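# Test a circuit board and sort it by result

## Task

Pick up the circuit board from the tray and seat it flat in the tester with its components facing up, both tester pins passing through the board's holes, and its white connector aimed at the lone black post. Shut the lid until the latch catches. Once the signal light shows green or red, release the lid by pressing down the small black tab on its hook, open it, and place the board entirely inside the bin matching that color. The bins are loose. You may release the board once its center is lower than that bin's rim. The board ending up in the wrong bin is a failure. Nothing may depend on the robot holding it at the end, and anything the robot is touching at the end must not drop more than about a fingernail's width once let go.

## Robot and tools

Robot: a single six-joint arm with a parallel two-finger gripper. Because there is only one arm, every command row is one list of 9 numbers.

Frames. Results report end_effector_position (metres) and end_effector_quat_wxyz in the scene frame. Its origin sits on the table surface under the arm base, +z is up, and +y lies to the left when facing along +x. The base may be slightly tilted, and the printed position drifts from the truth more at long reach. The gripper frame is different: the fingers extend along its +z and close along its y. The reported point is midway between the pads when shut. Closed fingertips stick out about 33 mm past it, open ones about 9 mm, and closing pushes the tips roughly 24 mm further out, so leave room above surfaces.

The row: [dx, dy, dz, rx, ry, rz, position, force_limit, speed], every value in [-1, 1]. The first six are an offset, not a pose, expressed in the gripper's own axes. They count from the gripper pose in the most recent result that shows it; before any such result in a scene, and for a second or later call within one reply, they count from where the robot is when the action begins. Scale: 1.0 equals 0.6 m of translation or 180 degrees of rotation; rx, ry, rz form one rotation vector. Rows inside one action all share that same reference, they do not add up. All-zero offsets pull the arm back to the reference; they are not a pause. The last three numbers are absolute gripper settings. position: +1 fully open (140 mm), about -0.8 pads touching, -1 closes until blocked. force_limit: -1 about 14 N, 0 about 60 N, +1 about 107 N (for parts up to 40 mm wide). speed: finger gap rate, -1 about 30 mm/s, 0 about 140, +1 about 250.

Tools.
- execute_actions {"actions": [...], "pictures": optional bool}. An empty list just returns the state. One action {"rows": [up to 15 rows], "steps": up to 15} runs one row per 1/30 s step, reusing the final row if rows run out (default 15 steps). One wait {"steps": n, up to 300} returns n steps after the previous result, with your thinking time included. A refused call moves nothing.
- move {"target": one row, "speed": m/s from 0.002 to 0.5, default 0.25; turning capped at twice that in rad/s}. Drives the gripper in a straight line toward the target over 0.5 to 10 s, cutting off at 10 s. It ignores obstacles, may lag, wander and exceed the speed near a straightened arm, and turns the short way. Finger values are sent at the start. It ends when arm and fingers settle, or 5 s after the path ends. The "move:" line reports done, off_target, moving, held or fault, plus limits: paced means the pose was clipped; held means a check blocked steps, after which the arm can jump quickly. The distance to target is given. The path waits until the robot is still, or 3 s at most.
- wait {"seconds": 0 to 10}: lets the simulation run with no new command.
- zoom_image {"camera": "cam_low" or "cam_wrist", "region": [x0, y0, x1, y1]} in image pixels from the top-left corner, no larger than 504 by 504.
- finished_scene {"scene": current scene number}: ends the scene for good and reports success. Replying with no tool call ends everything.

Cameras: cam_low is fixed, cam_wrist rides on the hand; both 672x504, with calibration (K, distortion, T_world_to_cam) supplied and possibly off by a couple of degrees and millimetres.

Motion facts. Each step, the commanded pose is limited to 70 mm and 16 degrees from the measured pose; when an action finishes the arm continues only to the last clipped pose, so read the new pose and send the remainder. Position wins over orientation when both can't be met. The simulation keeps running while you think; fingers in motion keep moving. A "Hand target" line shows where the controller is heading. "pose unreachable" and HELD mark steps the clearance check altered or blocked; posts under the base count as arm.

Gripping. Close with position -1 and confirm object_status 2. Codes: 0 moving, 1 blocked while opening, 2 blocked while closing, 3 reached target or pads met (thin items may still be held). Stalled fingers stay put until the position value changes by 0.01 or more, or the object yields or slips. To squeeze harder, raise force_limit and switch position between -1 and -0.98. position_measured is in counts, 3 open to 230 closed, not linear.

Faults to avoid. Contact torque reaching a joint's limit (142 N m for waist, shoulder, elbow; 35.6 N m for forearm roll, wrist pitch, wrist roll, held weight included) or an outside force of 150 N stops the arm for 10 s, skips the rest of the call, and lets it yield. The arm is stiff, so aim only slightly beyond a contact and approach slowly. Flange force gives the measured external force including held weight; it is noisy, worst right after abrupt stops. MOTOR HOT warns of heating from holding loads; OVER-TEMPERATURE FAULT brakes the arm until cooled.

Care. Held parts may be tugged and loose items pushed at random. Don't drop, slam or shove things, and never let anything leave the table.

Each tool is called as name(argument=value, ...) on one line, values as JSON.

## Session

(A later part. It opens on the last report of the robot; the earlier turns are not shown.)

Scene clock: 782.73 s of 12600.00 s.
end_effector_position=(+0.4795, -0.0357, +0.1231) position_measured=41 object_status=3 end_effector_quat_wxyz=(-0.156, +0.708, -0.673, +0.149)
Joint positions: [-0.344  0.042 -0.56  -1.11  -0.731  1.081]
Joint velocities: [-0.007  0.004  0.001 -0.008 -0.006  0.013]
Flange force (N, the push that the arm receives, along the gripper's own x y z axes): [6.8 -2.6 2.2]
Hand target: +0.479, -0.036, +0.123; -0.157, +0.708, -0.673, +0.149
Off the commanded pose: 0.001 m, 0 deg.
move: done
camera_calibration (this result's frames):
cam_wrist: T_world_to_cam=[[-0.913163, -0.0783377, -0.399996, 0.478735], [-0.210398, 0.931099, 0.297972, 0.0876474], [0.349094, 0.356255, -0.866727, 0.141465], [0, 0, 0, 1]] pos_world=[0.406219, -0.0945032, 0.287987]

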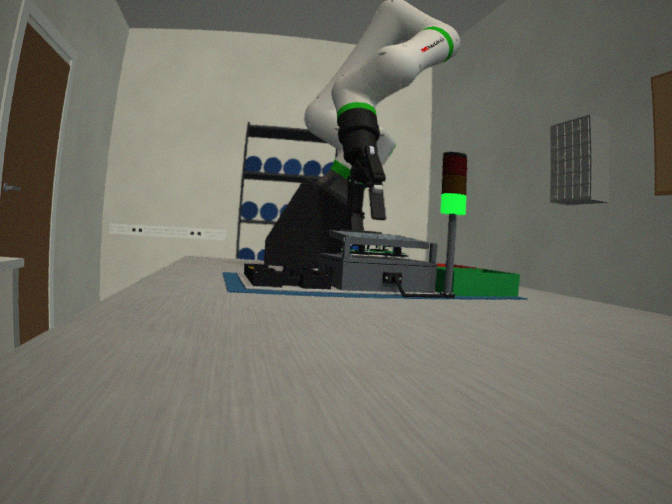

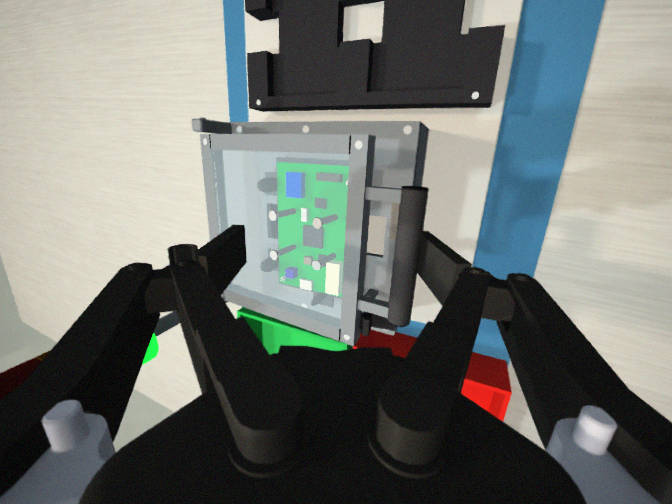

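move(target=[0, -0.0566, -0.0803, 0, 0, 0, 0.70, 0.3, 0.6], speed=0.06)

move(target=[0, -0.0798, -0.0592, 0, 0, 0, 0.70, 0.3, 0.6], speed=0.08)

Scene clock: 798.00 s of 12600.00 s.
end_effector_position=(+0.4900, -0.0354, +0.1812) position_measured=41 object_status=3 end_effector_quat_wxyz=(-0.157, +0.708, -0.673, +0.150)
Joint positions: [-0.382 -0.059 -0.515 -0.981 -0.832  0.926]
Joint velocities: [ 0.002 -0.001 -0.001  0.002 -0.002 -0.002]
Flange force (N, the push that the arm receives, along the gripper's own x y z axes): [3.7 0.8 3.6]
Hand target: +0.490, -0.035, +0.181; -0.156, +0.708, -0.673, +0.149
Off the commanded pose: 0.000 m, 0 deg.
After step 90, 10.97 s passed at rest.
move: done
camera_calibration (this result's frames):
cam_wrist: T_world_to_cam=[[-0.913033, -0.0781553, -0.400328, 0.511613], [-0.210238, 0.931225, 0.297691, 0.0722128], [0.349529, 0.355966, -0.866671, 0.187792], [0, 0, 0, 1]] pos_world=[0.416663, -0.0941087, 0.34607]

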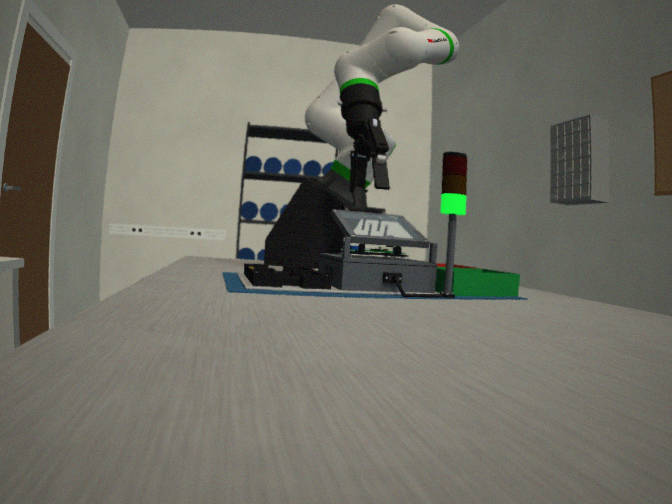

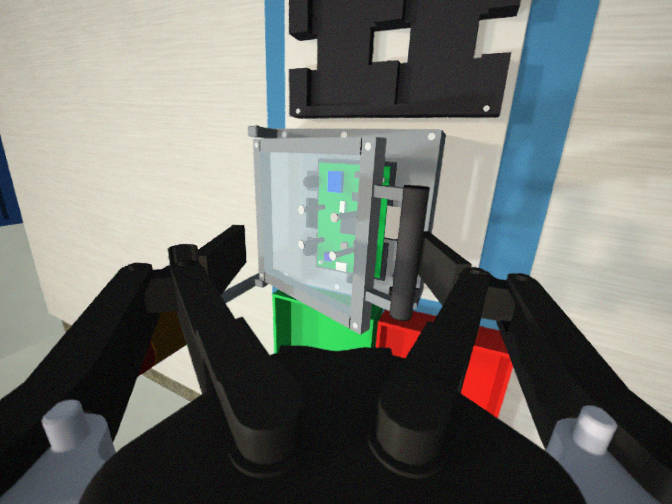

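Scene clock: 799.07 s of 12600.00 s.
end_effector_position=(+0.5184, -0.0341, +0.2337) position_measured=41 object_status=3 end_effector_quat_wxyz=(-0.157, +0.708, -0.673, +0.150)
Joint positions: [-0.405 -0.088 -0.413 -0.894 -0.927  0.804]
Joint velocities: [-0.001  0.    -0.     0.002 -0.002 -0.002]
Flange force (N, the push that the arm receives, along the gripper's own x y z axes): [2.0 1.8 1.9]
Hand target: +0.518, -0.034, +0.234; -0.157, +0.708, -0.673, +0.150
Off the commanded pose: 0.000 m, 0 deg.
move: done
camera_calibration (this result's frames):
cam_wrist: T_world_to_cam=[[-0.912947, -0.0779415, -0.400565, 0.558643], [-0.210057, 0.931315, 0.297538, 0.0613037], [0.349862, 0.355778, -0.866613, 0.222695], [0, 0, 0, 1]] pos_world=[0.444977, -0.0927815, 0.398524]

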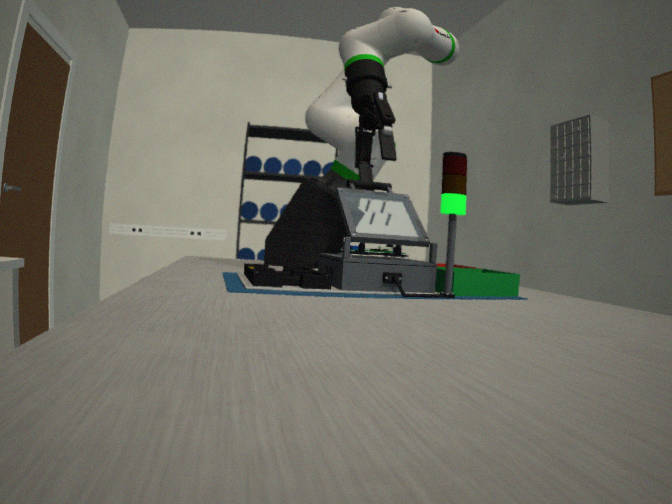

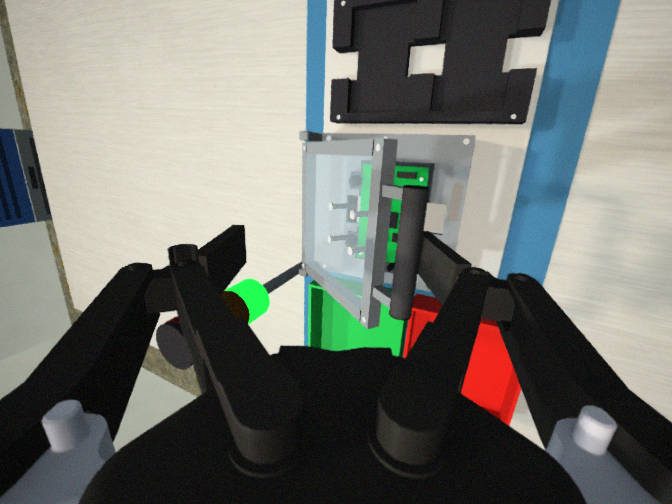

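move(target=[0, -0.1569, -0.0120, -0.0722, 0, 0, 0.70, 0.3, 0.6], speed=0.1)

move(target=[0, -0.1804, 0.0389, -0.0667, 0, 0, 0.70, 0.3, 0.6], speed=0.1)

Scene clock: 808.30 s of 12600.00 s.
end_effector_position=(+0.6007, -0.0301, +0.2802) position_measured=41 object_status=3 end_effector_quat_wxyz=(-0.076, +0.721, -0.685, +0.073)
Joint positions: [-0.308  0.126  0.008 -0.64  -1.194  0.483]
Joint velocities: [ 0.002  0.003  0.004  0.001 -0.003 -0.002]
Flange force (N, the push that the arm receives, along the gripper's own x y z axes): [6.3 -2.3 2.1]
Hand target: +0.601, -0.030, +0.280; -0.076, +0.721, -0.685, +0.073
Off the commanded pose: 0.000 m, 0 deg.
After step 90, 4.73 s passed at rest.
move: done
camera_calibration (this result's frames):
cam_wrist: T_world_to_cam=[[-0.979349, -0.0809721, -0.185256, 0.632245], [-0.139033, 0.934974, 0.326332, 0.0104049], [0.146786, 0.34535, -0.926924, 0.371308], [0, 0, 0, 1]] pos_world=[0.566132, -0.0867652, 0.457906]

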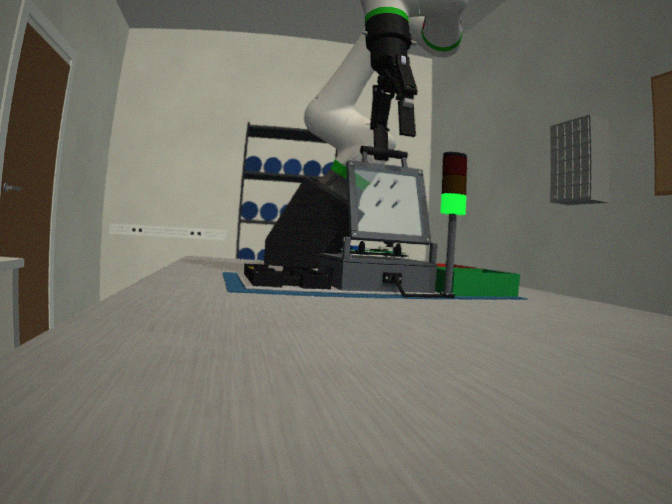

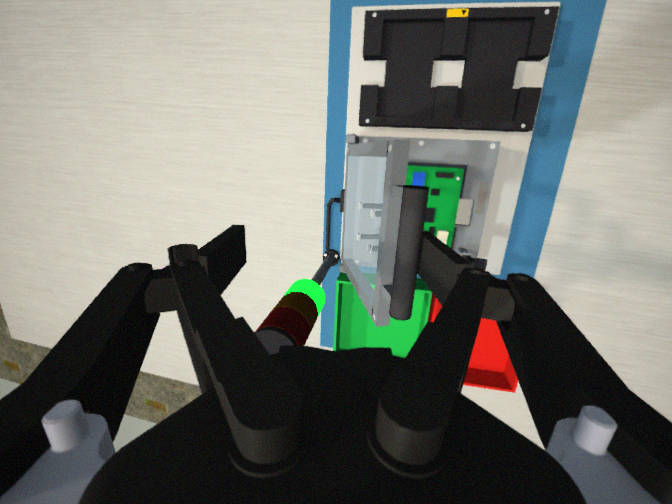

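Scene clock: 809.83 s of 12600.00 s.
end_effector_position=(+0.7115, -0.0245, +0.2800) position_measured=41 object_status=3 end_effector_quat_wxyz=(-0.000, +0.725, -0.689, +0.001)
Joint positions: [-0.216  0.501  0.591 -0.52  -1.514  0.269]
Joint velocities: [ 0.     0.003  0.005 -0.001 -0.003 -0.001]
Flange force (N, the push that the arm receives, along the gripper's own x y z axes): [1.9 2.9 3.1]
Hand target: +0.711, -0.024, +0.280; -0.000, +0.725, -0.689, +0.001
Off the commanded pose: 0.000 m, 0 deg.
move: done
camera_calibration (this result's frames):
cam_wrist: T_world_to_cam=[[-0.996439, -0.081296, 0.0223592, 0.695128], [-0.0689843, 0.938548, 0.338184, -0.0324205], [-0.0484782, 0.335438, -0.940814, 0.495511], [0, 0, 0, 1]] pos_world=[0.714437, -0.0792737, 0.461605]

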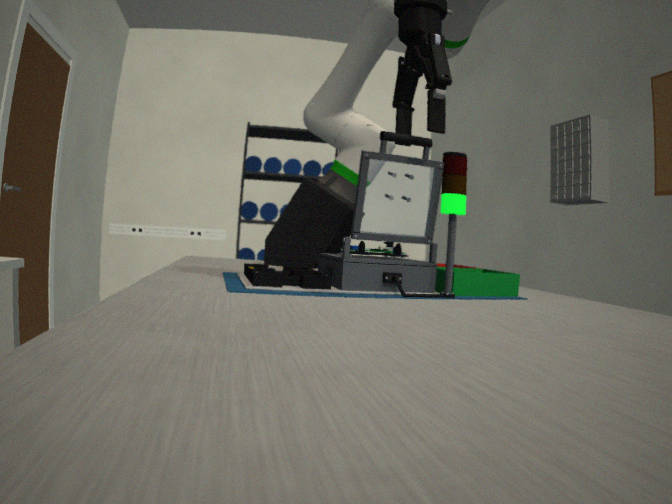

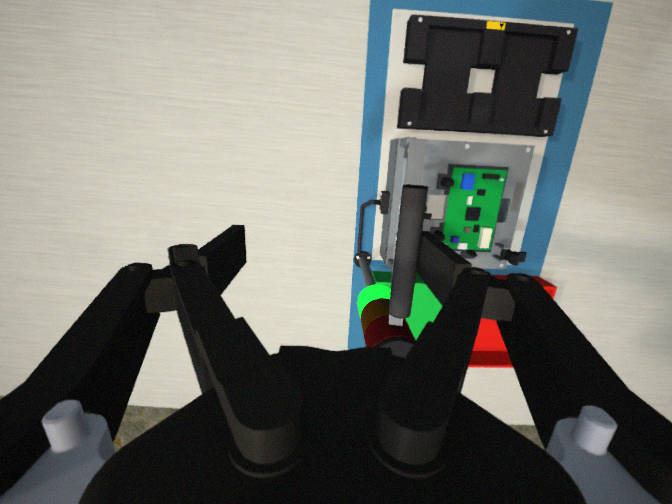

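move(target=[0, 0.2720, -0.0743, 0, 0, 0, 0.70, 0.3, 0.6], speed=0.24)

move(target=[-0.001, 0.05, 0.341, 0, 0, 0, 0.25, 0.1, 0.6], speed=0.24)

Scene clock: 832.23 s of 12600.00 s.
end_effector_position=(+0.5483, -0.0328, +0.3244) position_measured=41 object_status=3 end_effector_quat_wxyz=(+0.000, +0.725, -0.689, +0.001)
Joint positions: [-0.334  0.146  0.122 -0.536 -1.475  0.429]
Joint velocities: [ 0.002 -0.002 -0.002 -0.001 -0.001  0.   ]
Flange force (N, the push that the arm receives, along the gripper's own x y z axes): [2.0 -3.3 -0.6]
Hand target: +0.548, -0.033, +0.324; +0.000, +0.725, -0.689, +0.001
Off the commanded pose: 0.000 m, 0 deg.
After step 90, 18.20 s passed at rest.
move: done
camera_calibration (this result's frames):
cam_wrist: T_world_to_cam=[[-0.996417, -0.0814226, 0.0229, 0.530706], [-0.0689279, 0.938593, 0.33807, -0.0508487], [-0.0490203, 0.33528, -0.940842, 0.532453], [0, 0, 0, 1]] pos_world=[0.5514, -0.0875831, 0.505991]

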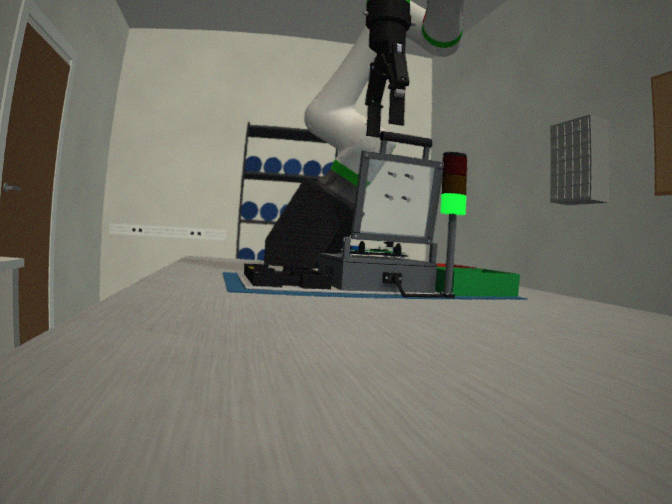

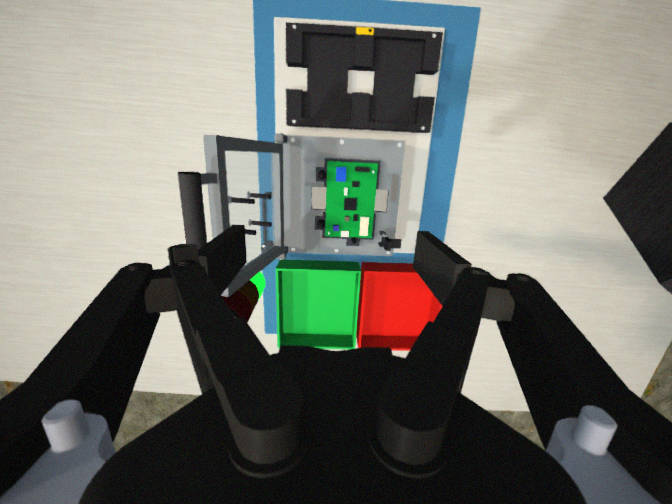

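Scene clock: 833.53 s of 12600.00 s.
end_effector_position=(+0.5187, -0.0333, +0.1198) position_measured=98 object_status=3 end_effector_quat_wxyz=(-0.000, +0.725, -0.689, +0.001)
Joint positions: [-0.141  0.261 -0.179 -0.603 -1.024  0.498]
Joint velocities: [-0.001  0.002  0.    -0.001  0.002  0.001]
Flange force (N, the push that the arm receives, along the gripper's own x y z axes): [2.9 -4.5 0.8]
Hand target: +0.519, -0.033, +0.120; -0.000, +0.725, -0.689, +0.001
Off the commanded pose: 0.001 m, 0 deg.
move: done
camera_calibration (this result's frames):
cam_wrist: T_world_to_cam=[[-0.996312, -0.0827119, 0.0228189, 0.505749], [-0.0701506, 0.938372, 0.338433, 0.0172893], [-0.0494051, 0.335584, -0.940714, 0.338848], [0, 0, 0, 1]] pos_world=[0.521838, -0.0881045, 0.301367]

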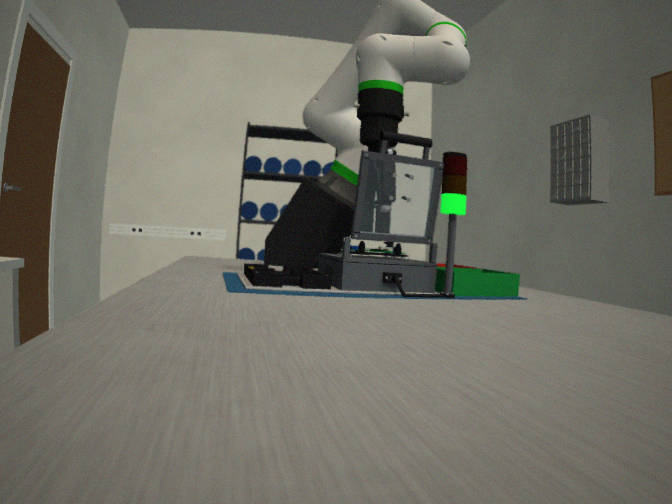

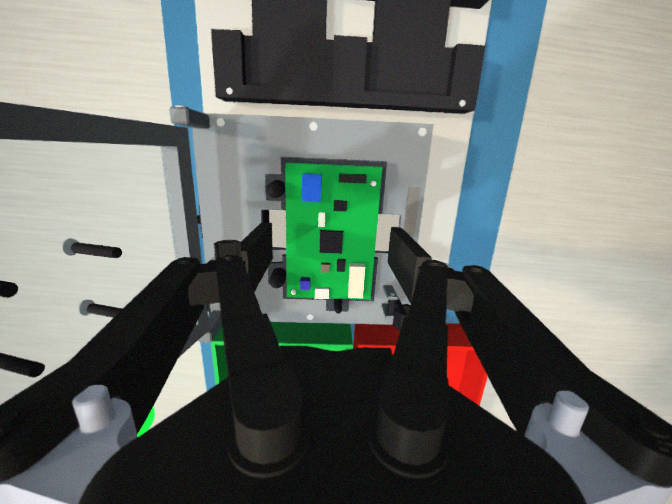

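move(target=[0.0007, 0.0004, 0.0392, 0, 0, 0, 0.25, 0.1, 0.6], speed=0.05)

move(target=[0, 0, -0.001, 0, 0, 0, -1, 0.1, -0.6], speed=0.005)

Scene clock: 871.13 s of 12600.00 s.
end_effector_position=(+0.5185, -0.0337, +0.0963) position_measured=98 object_status=3 end_effector_quat_wxyz=(-0.000, +0.725, -0.689, +0.001)
Joint positions: [-0.12   0.295 -0.188 -0.618 -0.978  0.508]
Joint velocities: [ 0.003  0.001 -0.002 -0.     0.002  0.   ]
Flange force (N, the push that the arm receives, along the gripper's own x y z axes): [1.4 -2.3 -0.4]
Hand target: +0.519, -0.034, +0.096; -0.000, +0.725, -0.689, +0.001
Off the commanded pose: 0.000 m, 0 deg.
After step 90, 33.83 s passed at rest.
move: done
camera_calibration (this result's frames):
cam_wrist: T_world_to_cam=[[-0.996303, -0.0828371, 0.0227861, 0.506078], [-0.0702767, 0.938343, 0.338488, 0.025632], [-0.0494205, 0.335635, -0.940695, 0.316882], [0, 0, 0, 1]] pos_world=[0.521669, -0.0884862, 0.277881]

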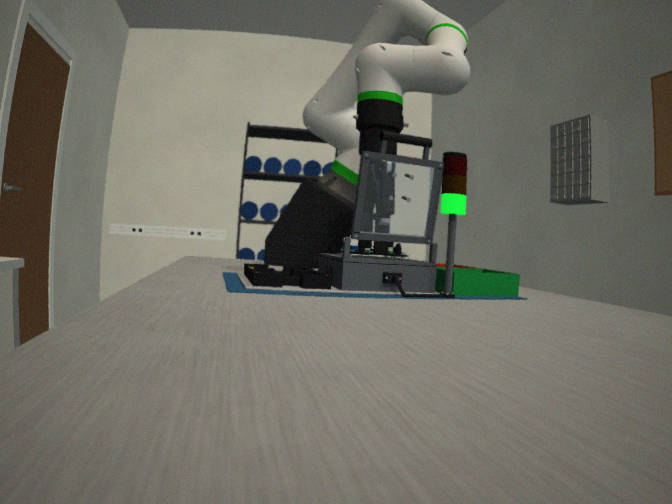

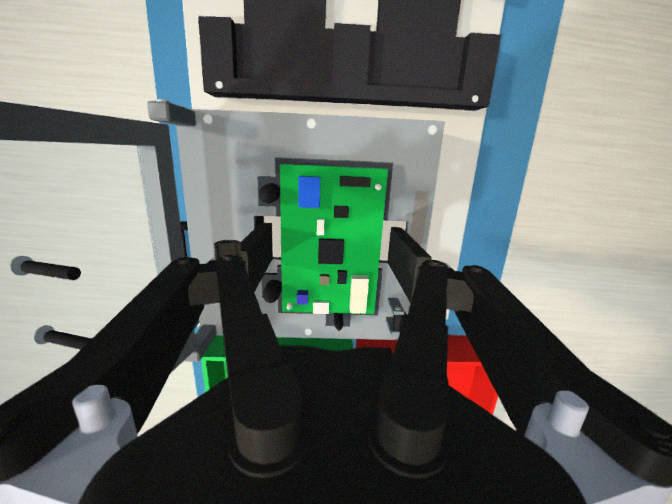

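Scene clock: 871.83 s of 12600.00 s.
end_effector_position=(+0.5184, -0.0337, +0.0968) position_measured=126 object_status=2 end_effector_quat_wxyz=(-0.000, +0.725, -0.689, +0.001)
Joint positions: [-0.12   0.294 -0.187 -0.618 -0.979  0.508]
Joint velocities: [-0.    -0.     0.001  0.001 -0.001 -0.001]
Flange force (N, the push that the arm receives, along the gripper's own x y z axes): [2.2 -1.0 -0.6]
Hand target: +0.519, -0.034, +0.097; -0.000, +0.725, -0.689, +0.001
Off the commanded pose: 0.000 m, 0 deg.
move: done
camera_calibration (this result's frames):
cam_wrist: T_world_to_cam=[[-0.996301, -0.0828213, 0.0229013, 0.505975], [-0.0702216, 0.938337, 0.338516, 0.0254096], [-0.0495255, 0.335656, -0.940682, 0.317442], [0, 0, 0, 1]] pos_world=[0.521609, -0.0884883, 0.278423]

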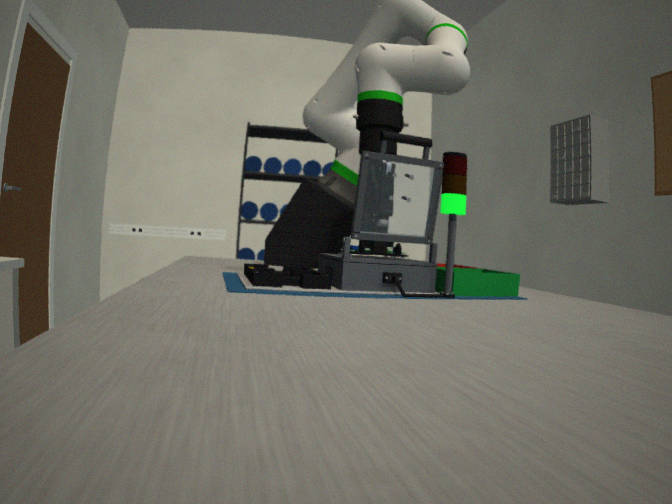

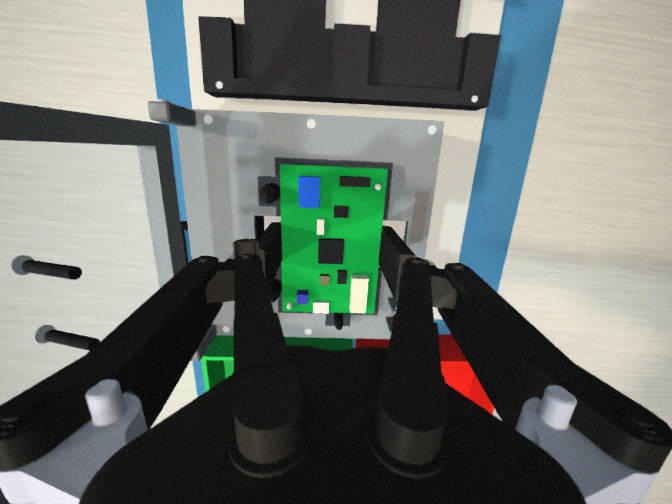

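move(target=[0, 0, -0.02, 0, 0, 0, -1, 0.1, -0.6], speed=0.03)

move(target=[0, 0, -0.052, 0, 0, 0, -1, 0.1, -0.6], speed=0.1)

move(target=[-0.30, -0.025, 0.008, 0, 0, 0, -1, 0.1, -0.6], speed=0.2)

Scene clock: 891.53 s of 12600.00 s.
end_effector_position=(+0.5184, -0.0337, +0.1088) position_measured=126 object_status=2 end_effector_quat_wxyz=(-0.000, +0.725, -0.689, +0.001)
Joint positions: [-0.132  0.277 -0.184 -0.61  -1.002  0.503]
Joint velocities: [ 0.001 -0.001 -0.001 -0.001 -0.001 -0.   ]
Flange force (N, the push that the arm receives, along the gripper's own x y z axes): [3.0 -3.8 2.0]
Hand target: +0.518, -0.034, +0.109; -0.000, +0.725, -0.689, +0.001
Off the commanded pose: 0.000 m, 0 deg.
After step 90, 15.97 s passed at rest.
move: done
camera_calibration (this result's frames):
cam_wrist: T_world_to_cam=[[-0.996306, -0.0827568, 0.0229201, 0.505676], [-0.070156, 0.938352, 0.338487, 0.0213561], [-0.0495193, 0.335629, -0.940692, 0.328704], [0, 0, 0, 1]] pos_world=[0.521584, -0.0885138, 0.29039]

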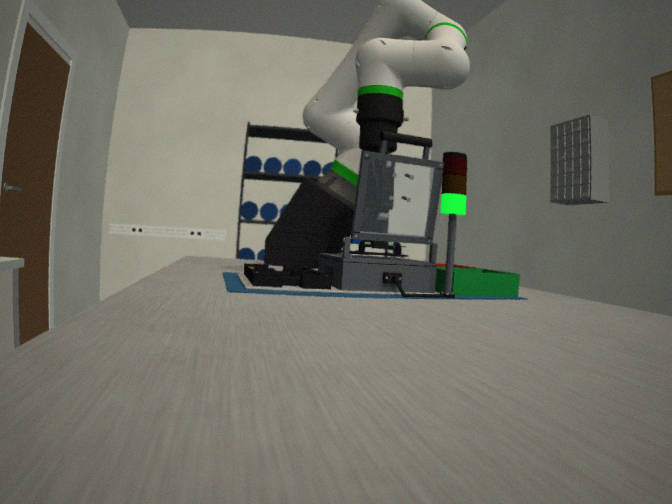

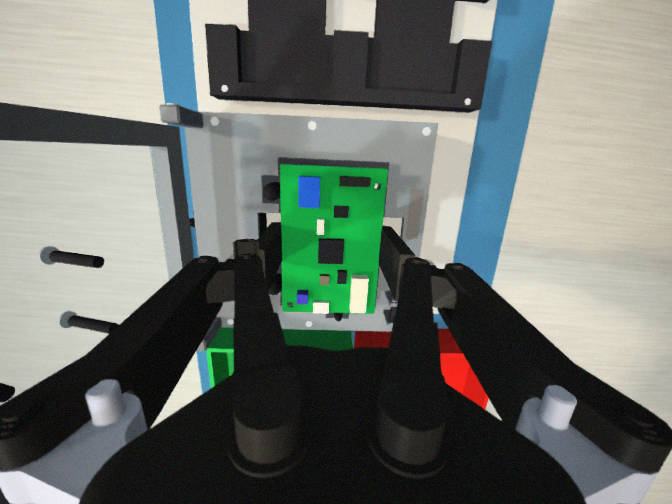

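Scene clock: 892.30 s of 12600.00 s.
end_effector_position=(+0.5184, -0.0338, +0.1400) position_measured=126 object_status=2 end_effector_quat_wxyz=(-0.000, +0.725, -0.689, +0.001)
Joint positions: [-0.161  0.234 -0.169 -0.592 -1.065  0.491]
Joint velocities: [-0.002 -0.001  0.    -0.    -0.001 -0.   ]
Flange force (N, the push that the arm receives, along the gripper's own x y z axes): [2.2 -2.1 -1.1]
Hand target: +0.518, -0.034, +0.140; -0.000, +0.725, -0.689, +0.001
Off the commanded pose: 0.000 m, 0 deg.
move: done
camera_calibration (this result's frames):
cam_wrist: T_world_to_cam=[[-0.996319, -0.0825849, 0.02297, 0.504897], [-0.0699812, 0.938392, 0.338413, 0.0108011], [-0.0495027, 0.33556, -0.940717, 0.358028], [0, 0, 0, 1]] pos_world=[0.521518, -0.0885787, 0.321551]

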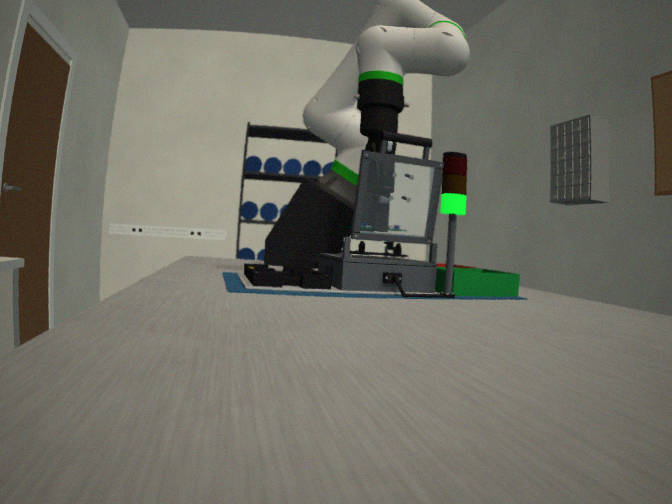

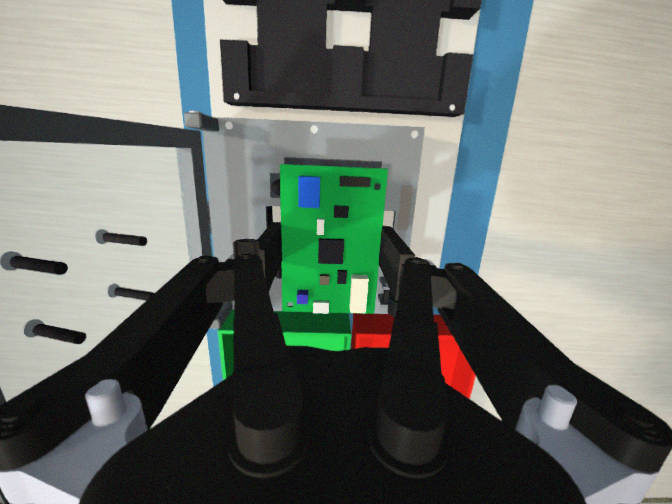

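Scene clock: 893.63 s of 12600.00 s.
end_effector_position=(+0.5248, +0.1470, +0.1355) position_measured=126 object_status=2 end_effector_quat_wxyz=(-0.001, +0.725, -0.689, +0.001)
Joint positions: [ 0.226  0.041 -0.214 -0.483 -1.001  0.037]
Joint velocities: [ 0.003 -0.001 -0.003  0.003  0.001 -0.003]
Flange force (N, the push that the arm receives, along the gripper's own x y z axes): [2.5 -5.3 0.8]
Hand target: +0.525, +0.147, +0.136; -0.001, +0.725, -0.689, +0.001
Off the commanded pose: 0.001 m, 0 deg.
move: done
camera_calibration (this result's frames):
cam_wrist: T_world_to_cam=[[-0.996343, -0.0826633, 0.0216183, 0.526548], [-0.0704764, 0.938124, 0.339053, -0.156686], [-0.0483078, 0.336289, -0.940519, 0.292729], [0, 0, 0, 1]] pos_world=[0.527721, 0.0920756, 0.317059]

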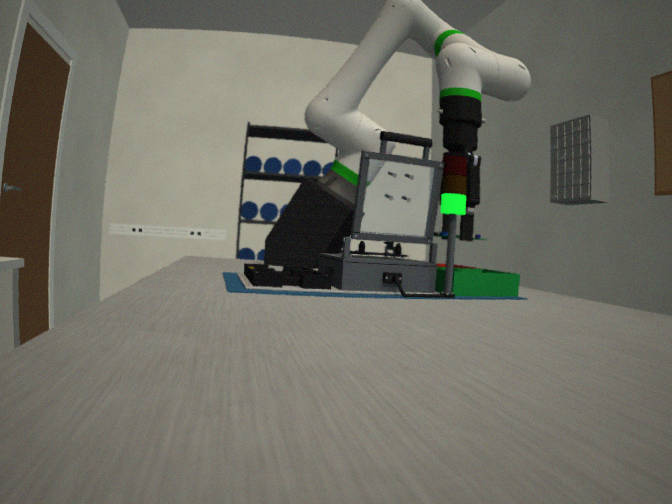

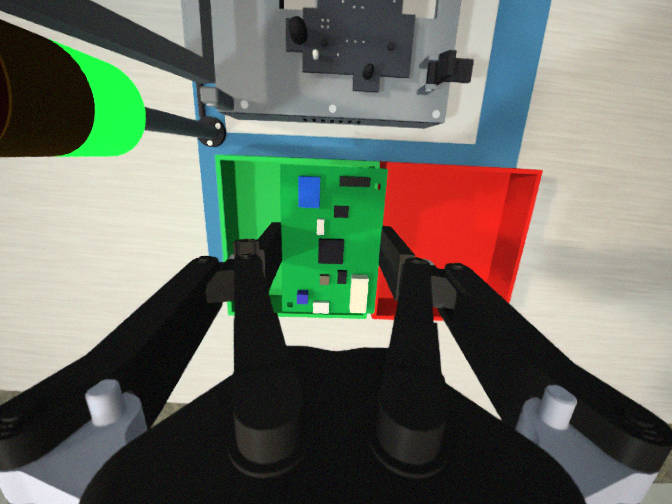

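zoom_image(camera="cam_wrist", region=[200, 140, 400, 330])

Region (200, 140, 400, 330) of cam_wrist's 672x504 image, scaled by 2.520, with more detail than that image has; it fills the top 479 rows of this view, and the rest is white.

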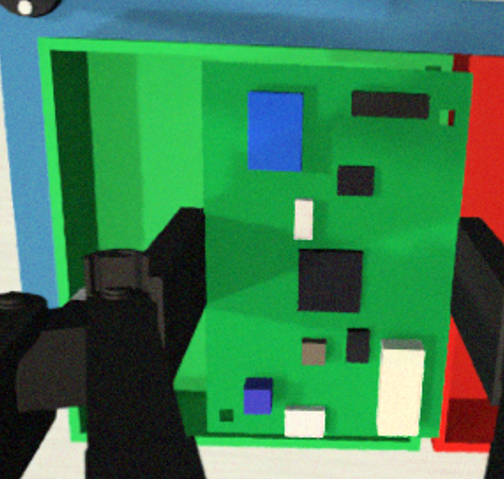

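execute_actions(actions=[])

Scene clock: 944.33 s of 12600.00 s.
end_effector_position=(+0.5248, +0.1471, +0.1355) position_measured=126 object_status=2 end_effector_quat_wxyz=(-0.001, +0.725, -0.689, +0.001)
Joint positions: [ 0.226  0.041 -0.214 -0.483 -1.001  0.037]
Joint velocities: [-0.002 -0.    -0.001 -0.     0.     0.   ]
Flange force (N, the push that the arm receives, along the gripper's own x y z axes): [2.3 -4.0 -0.1]
Hand target: +0.525, +0.147, +0.136; -0.001, +0.725, -0.689, +0.001
Off the commanded pose: 0.001 m, 0 deg.
Steps of this call (steps 1 to 90: nothing new was sent; then 47.70 s passed at rest). Readings (end_effector_position | what the end effector reports):
1: (+0.5248, +0.1470, +0.1355) | position_measured=126 object_status=2
2: (+0.5248, +0.1471, +0.1355) | position_measured=126 object_status=2
4: (+0.5248, +0.1471, +0.1355) | position_measured=126 object_status=2
8: (+0.5248, +0.1471, +0.1355) | position_measured=126 object_status=2
90: the state above
camera_calibration (this result's frames):
cam_wrist: T_world_to_cam=[[-0.996338, -0.0827298, 0.021589, 0.526588], [-0.0705503, 0.938128, 0.339025, -0.156724], [-0.0483007, 0.33626, -0.94053, 0.29271], [0, 0, 0, 1]] pos_world=[0.527741, 0.0921646, 0.317068]

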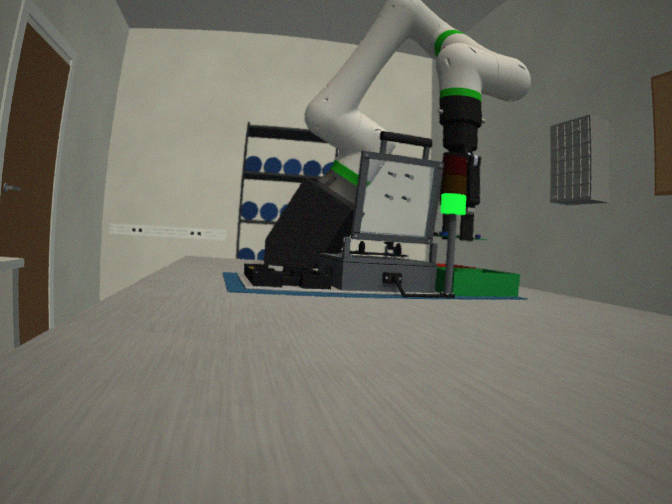

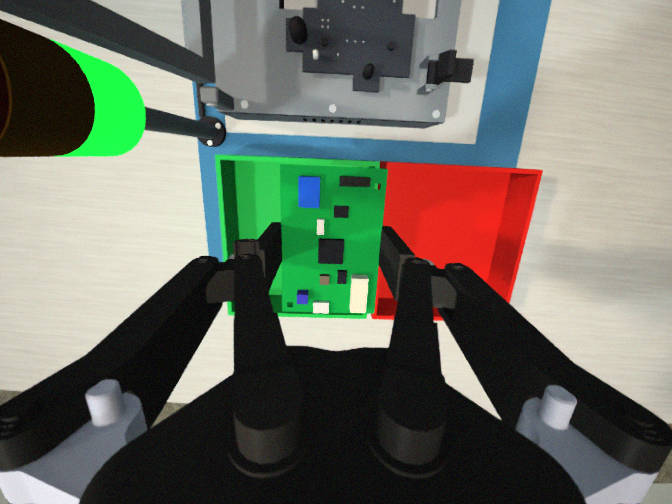

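move(target=[-0.0285, -0.0495, 0.1600, 0, 0, 0, -1, 0.1, -0.6], speed=0.1)

Scene clock: 948.60 s of 12600.00 s.
end_effector_position=(+0.5538, +0.1660, +0.0396) position_measured=126 object_status=2 end_effector_quat_wxyz=(-0.001, +0.725, -0.689, +0.001)
Joint positions: [ 0.321  0.239 -0.153 -0.503 -0.837  0.019]
Joint velocities: [-0.001  0.001 -0.001 -0.001  0.001 -0.   ]
Flange force (N, the push that the arm receives, along the gripper's own x y z axes): [0.2 -2.8 1.3]
Hand target: +0.554, +0.166, +0.040; -0.001, +0.725, -0.689, +0.001
Off the commanded pose: 0.000 m, 0 deg.
move: done
camera_calibration (this result's frames):
cam_wrist: T_world_to_cam=[[-0.996308, -0.0831196, 0.0214797, 0.559122], [-0.0709366, 0.937976, 0.339366, -0.139659], [-0.0483554, 0.33659, -0.940409, 0.19751], [0, 0, 0, 1]] pos_world=[0.556701, 0.110991, 0.221126]

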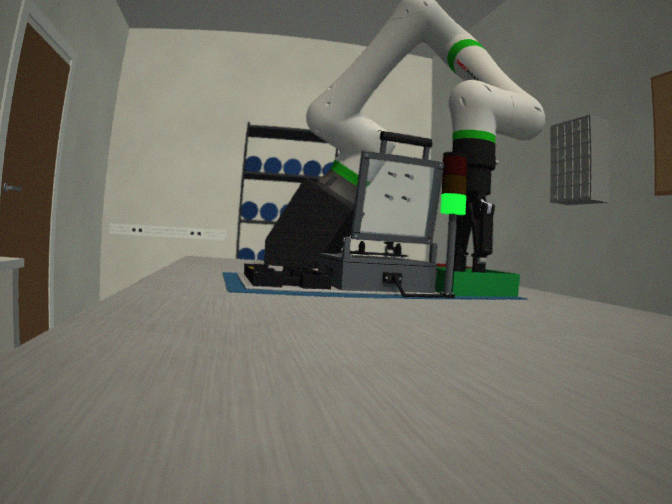

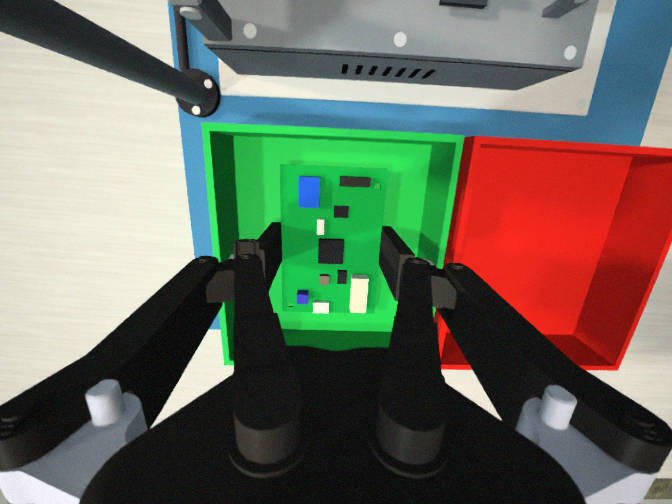

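Centred in the green bin. Release and rise.

move(target=[0, 0, 0, 0, 0, 0, 0.17, 0.1, -0.3], speed=0.02)

move(target=[0, 0, -0.11, 0, 0, 0, 0.17, 0.1, -0.3], speed=0.12)

Scene clock: 954.03 s of 12600.00 s.
end_effector_position=(+0.5538, +0.1660, +0.0395) position_measured=108 object_status=3 end_effector_quat_wxyz=(-0.001, +0.725, -0.689, +0.001)
Joint positions: [ 0.321  0.239 -0.153 -0.503 -0.837  0.019]
Joint velocities: [ 0.002  0.    -0.    -0.     0.    -0.   ]
Flange force (N, the push that the arm receives, along the gripper's own x y z axes): [2.1 -4.9 0.6]
Hand target: +0.554, +0.166, +0.040; -0.001, +0.725, -0.689, +0.001
Off the commanded pose: 0.000 m, 0 deg.
After step 90, 1.73 s passed at rest.
move: done
camera_calibration (this result's frames):
cam_wrist: T_world_to_cam=[[-0.996308, -0.0831135, 0.0215251, 0.559121], [-0.0709154, 0.937977, 0.339368, -0.139656], [-0.0483961, 0.336588, -0.940408, 0.197469], [0, 0, 0, 1]] pos_world=[0.55671, 0.110999, 0.221061]

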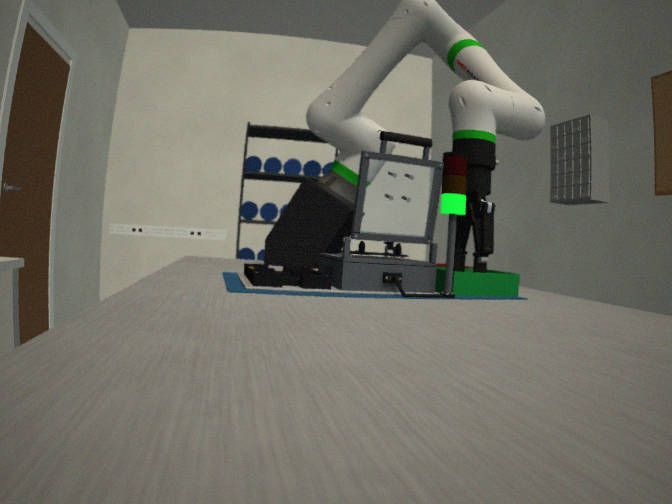

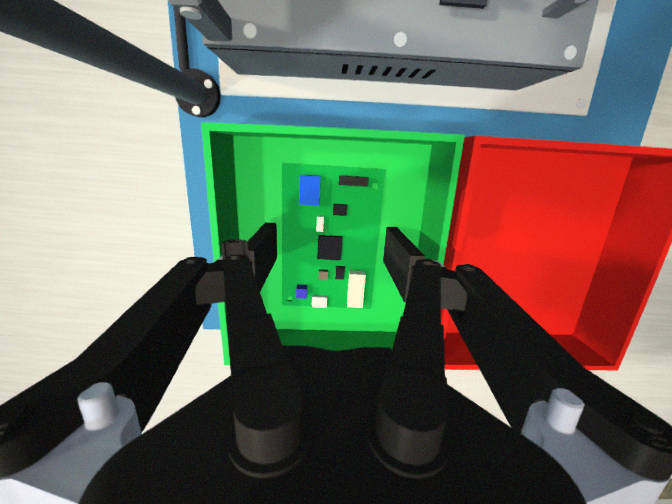

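Scene clock: 954.93 s of 12600.00 s.
end_effector_position=(+0.5537, +0.1658, +0.1055) position_measured=108 object_status=3 end_effector_quat_wxyz=(-0.001, +0.725, -0.689, +0.001)
Joint positions: [ 0.272  0.133 -0.141 -0.475 -0.962  0.   ]
Joint velocities: [-0.001 -0.001 -0.001 -0.    -0.002 -0.   ]
Flange force (N, the push that the arm receives, along the gripper's own x y z axes): [-1.0 -6.6 2.1]
Hand target: +0.554, +0.166, +0.106; -0.001, +0.725, -0.689, +0.001
Off the commanded pose: 0.000 m, 0 deg.
move: done
camera_calibration (this result's frames):
cam_wrist: T_world_to_cam=[[-0.996333, -0.0828066, 0.0215499, 0.557541], [-0.0706292, 0.938076, 0.339153, -0.161997], [-0.0482996, 0.336387, -0.940484, 0.259554], [0, 0, 0, 1]] pos_world=[0.556591, 0.110823, 0.287033]

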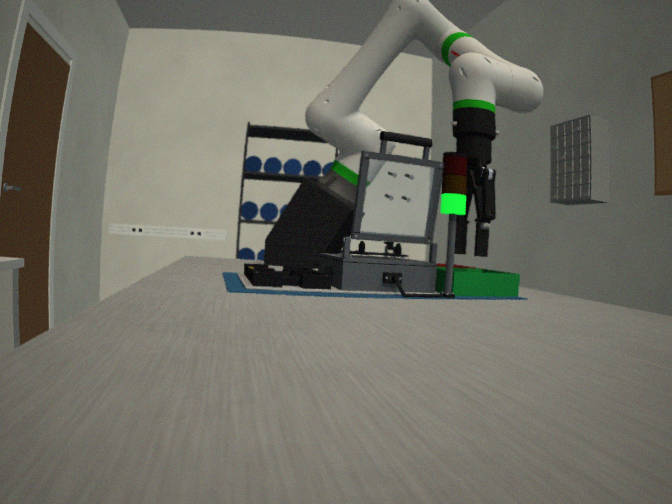

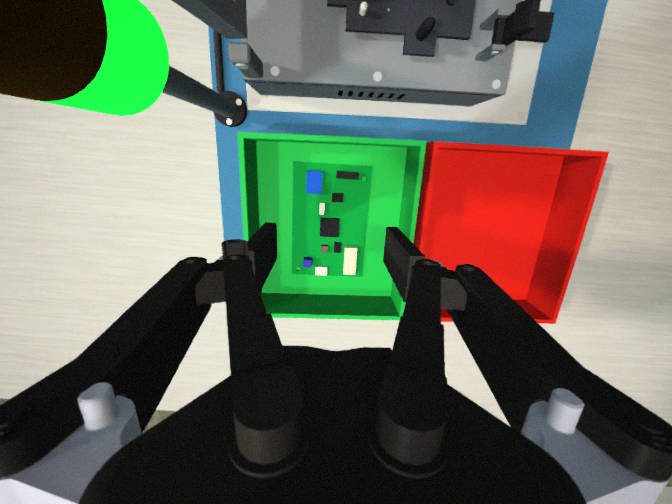

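The board lies flat inside the green bin, the light is green and the gripper is clear.

finished_scene(scene=2)

The scene is finished: the task was done.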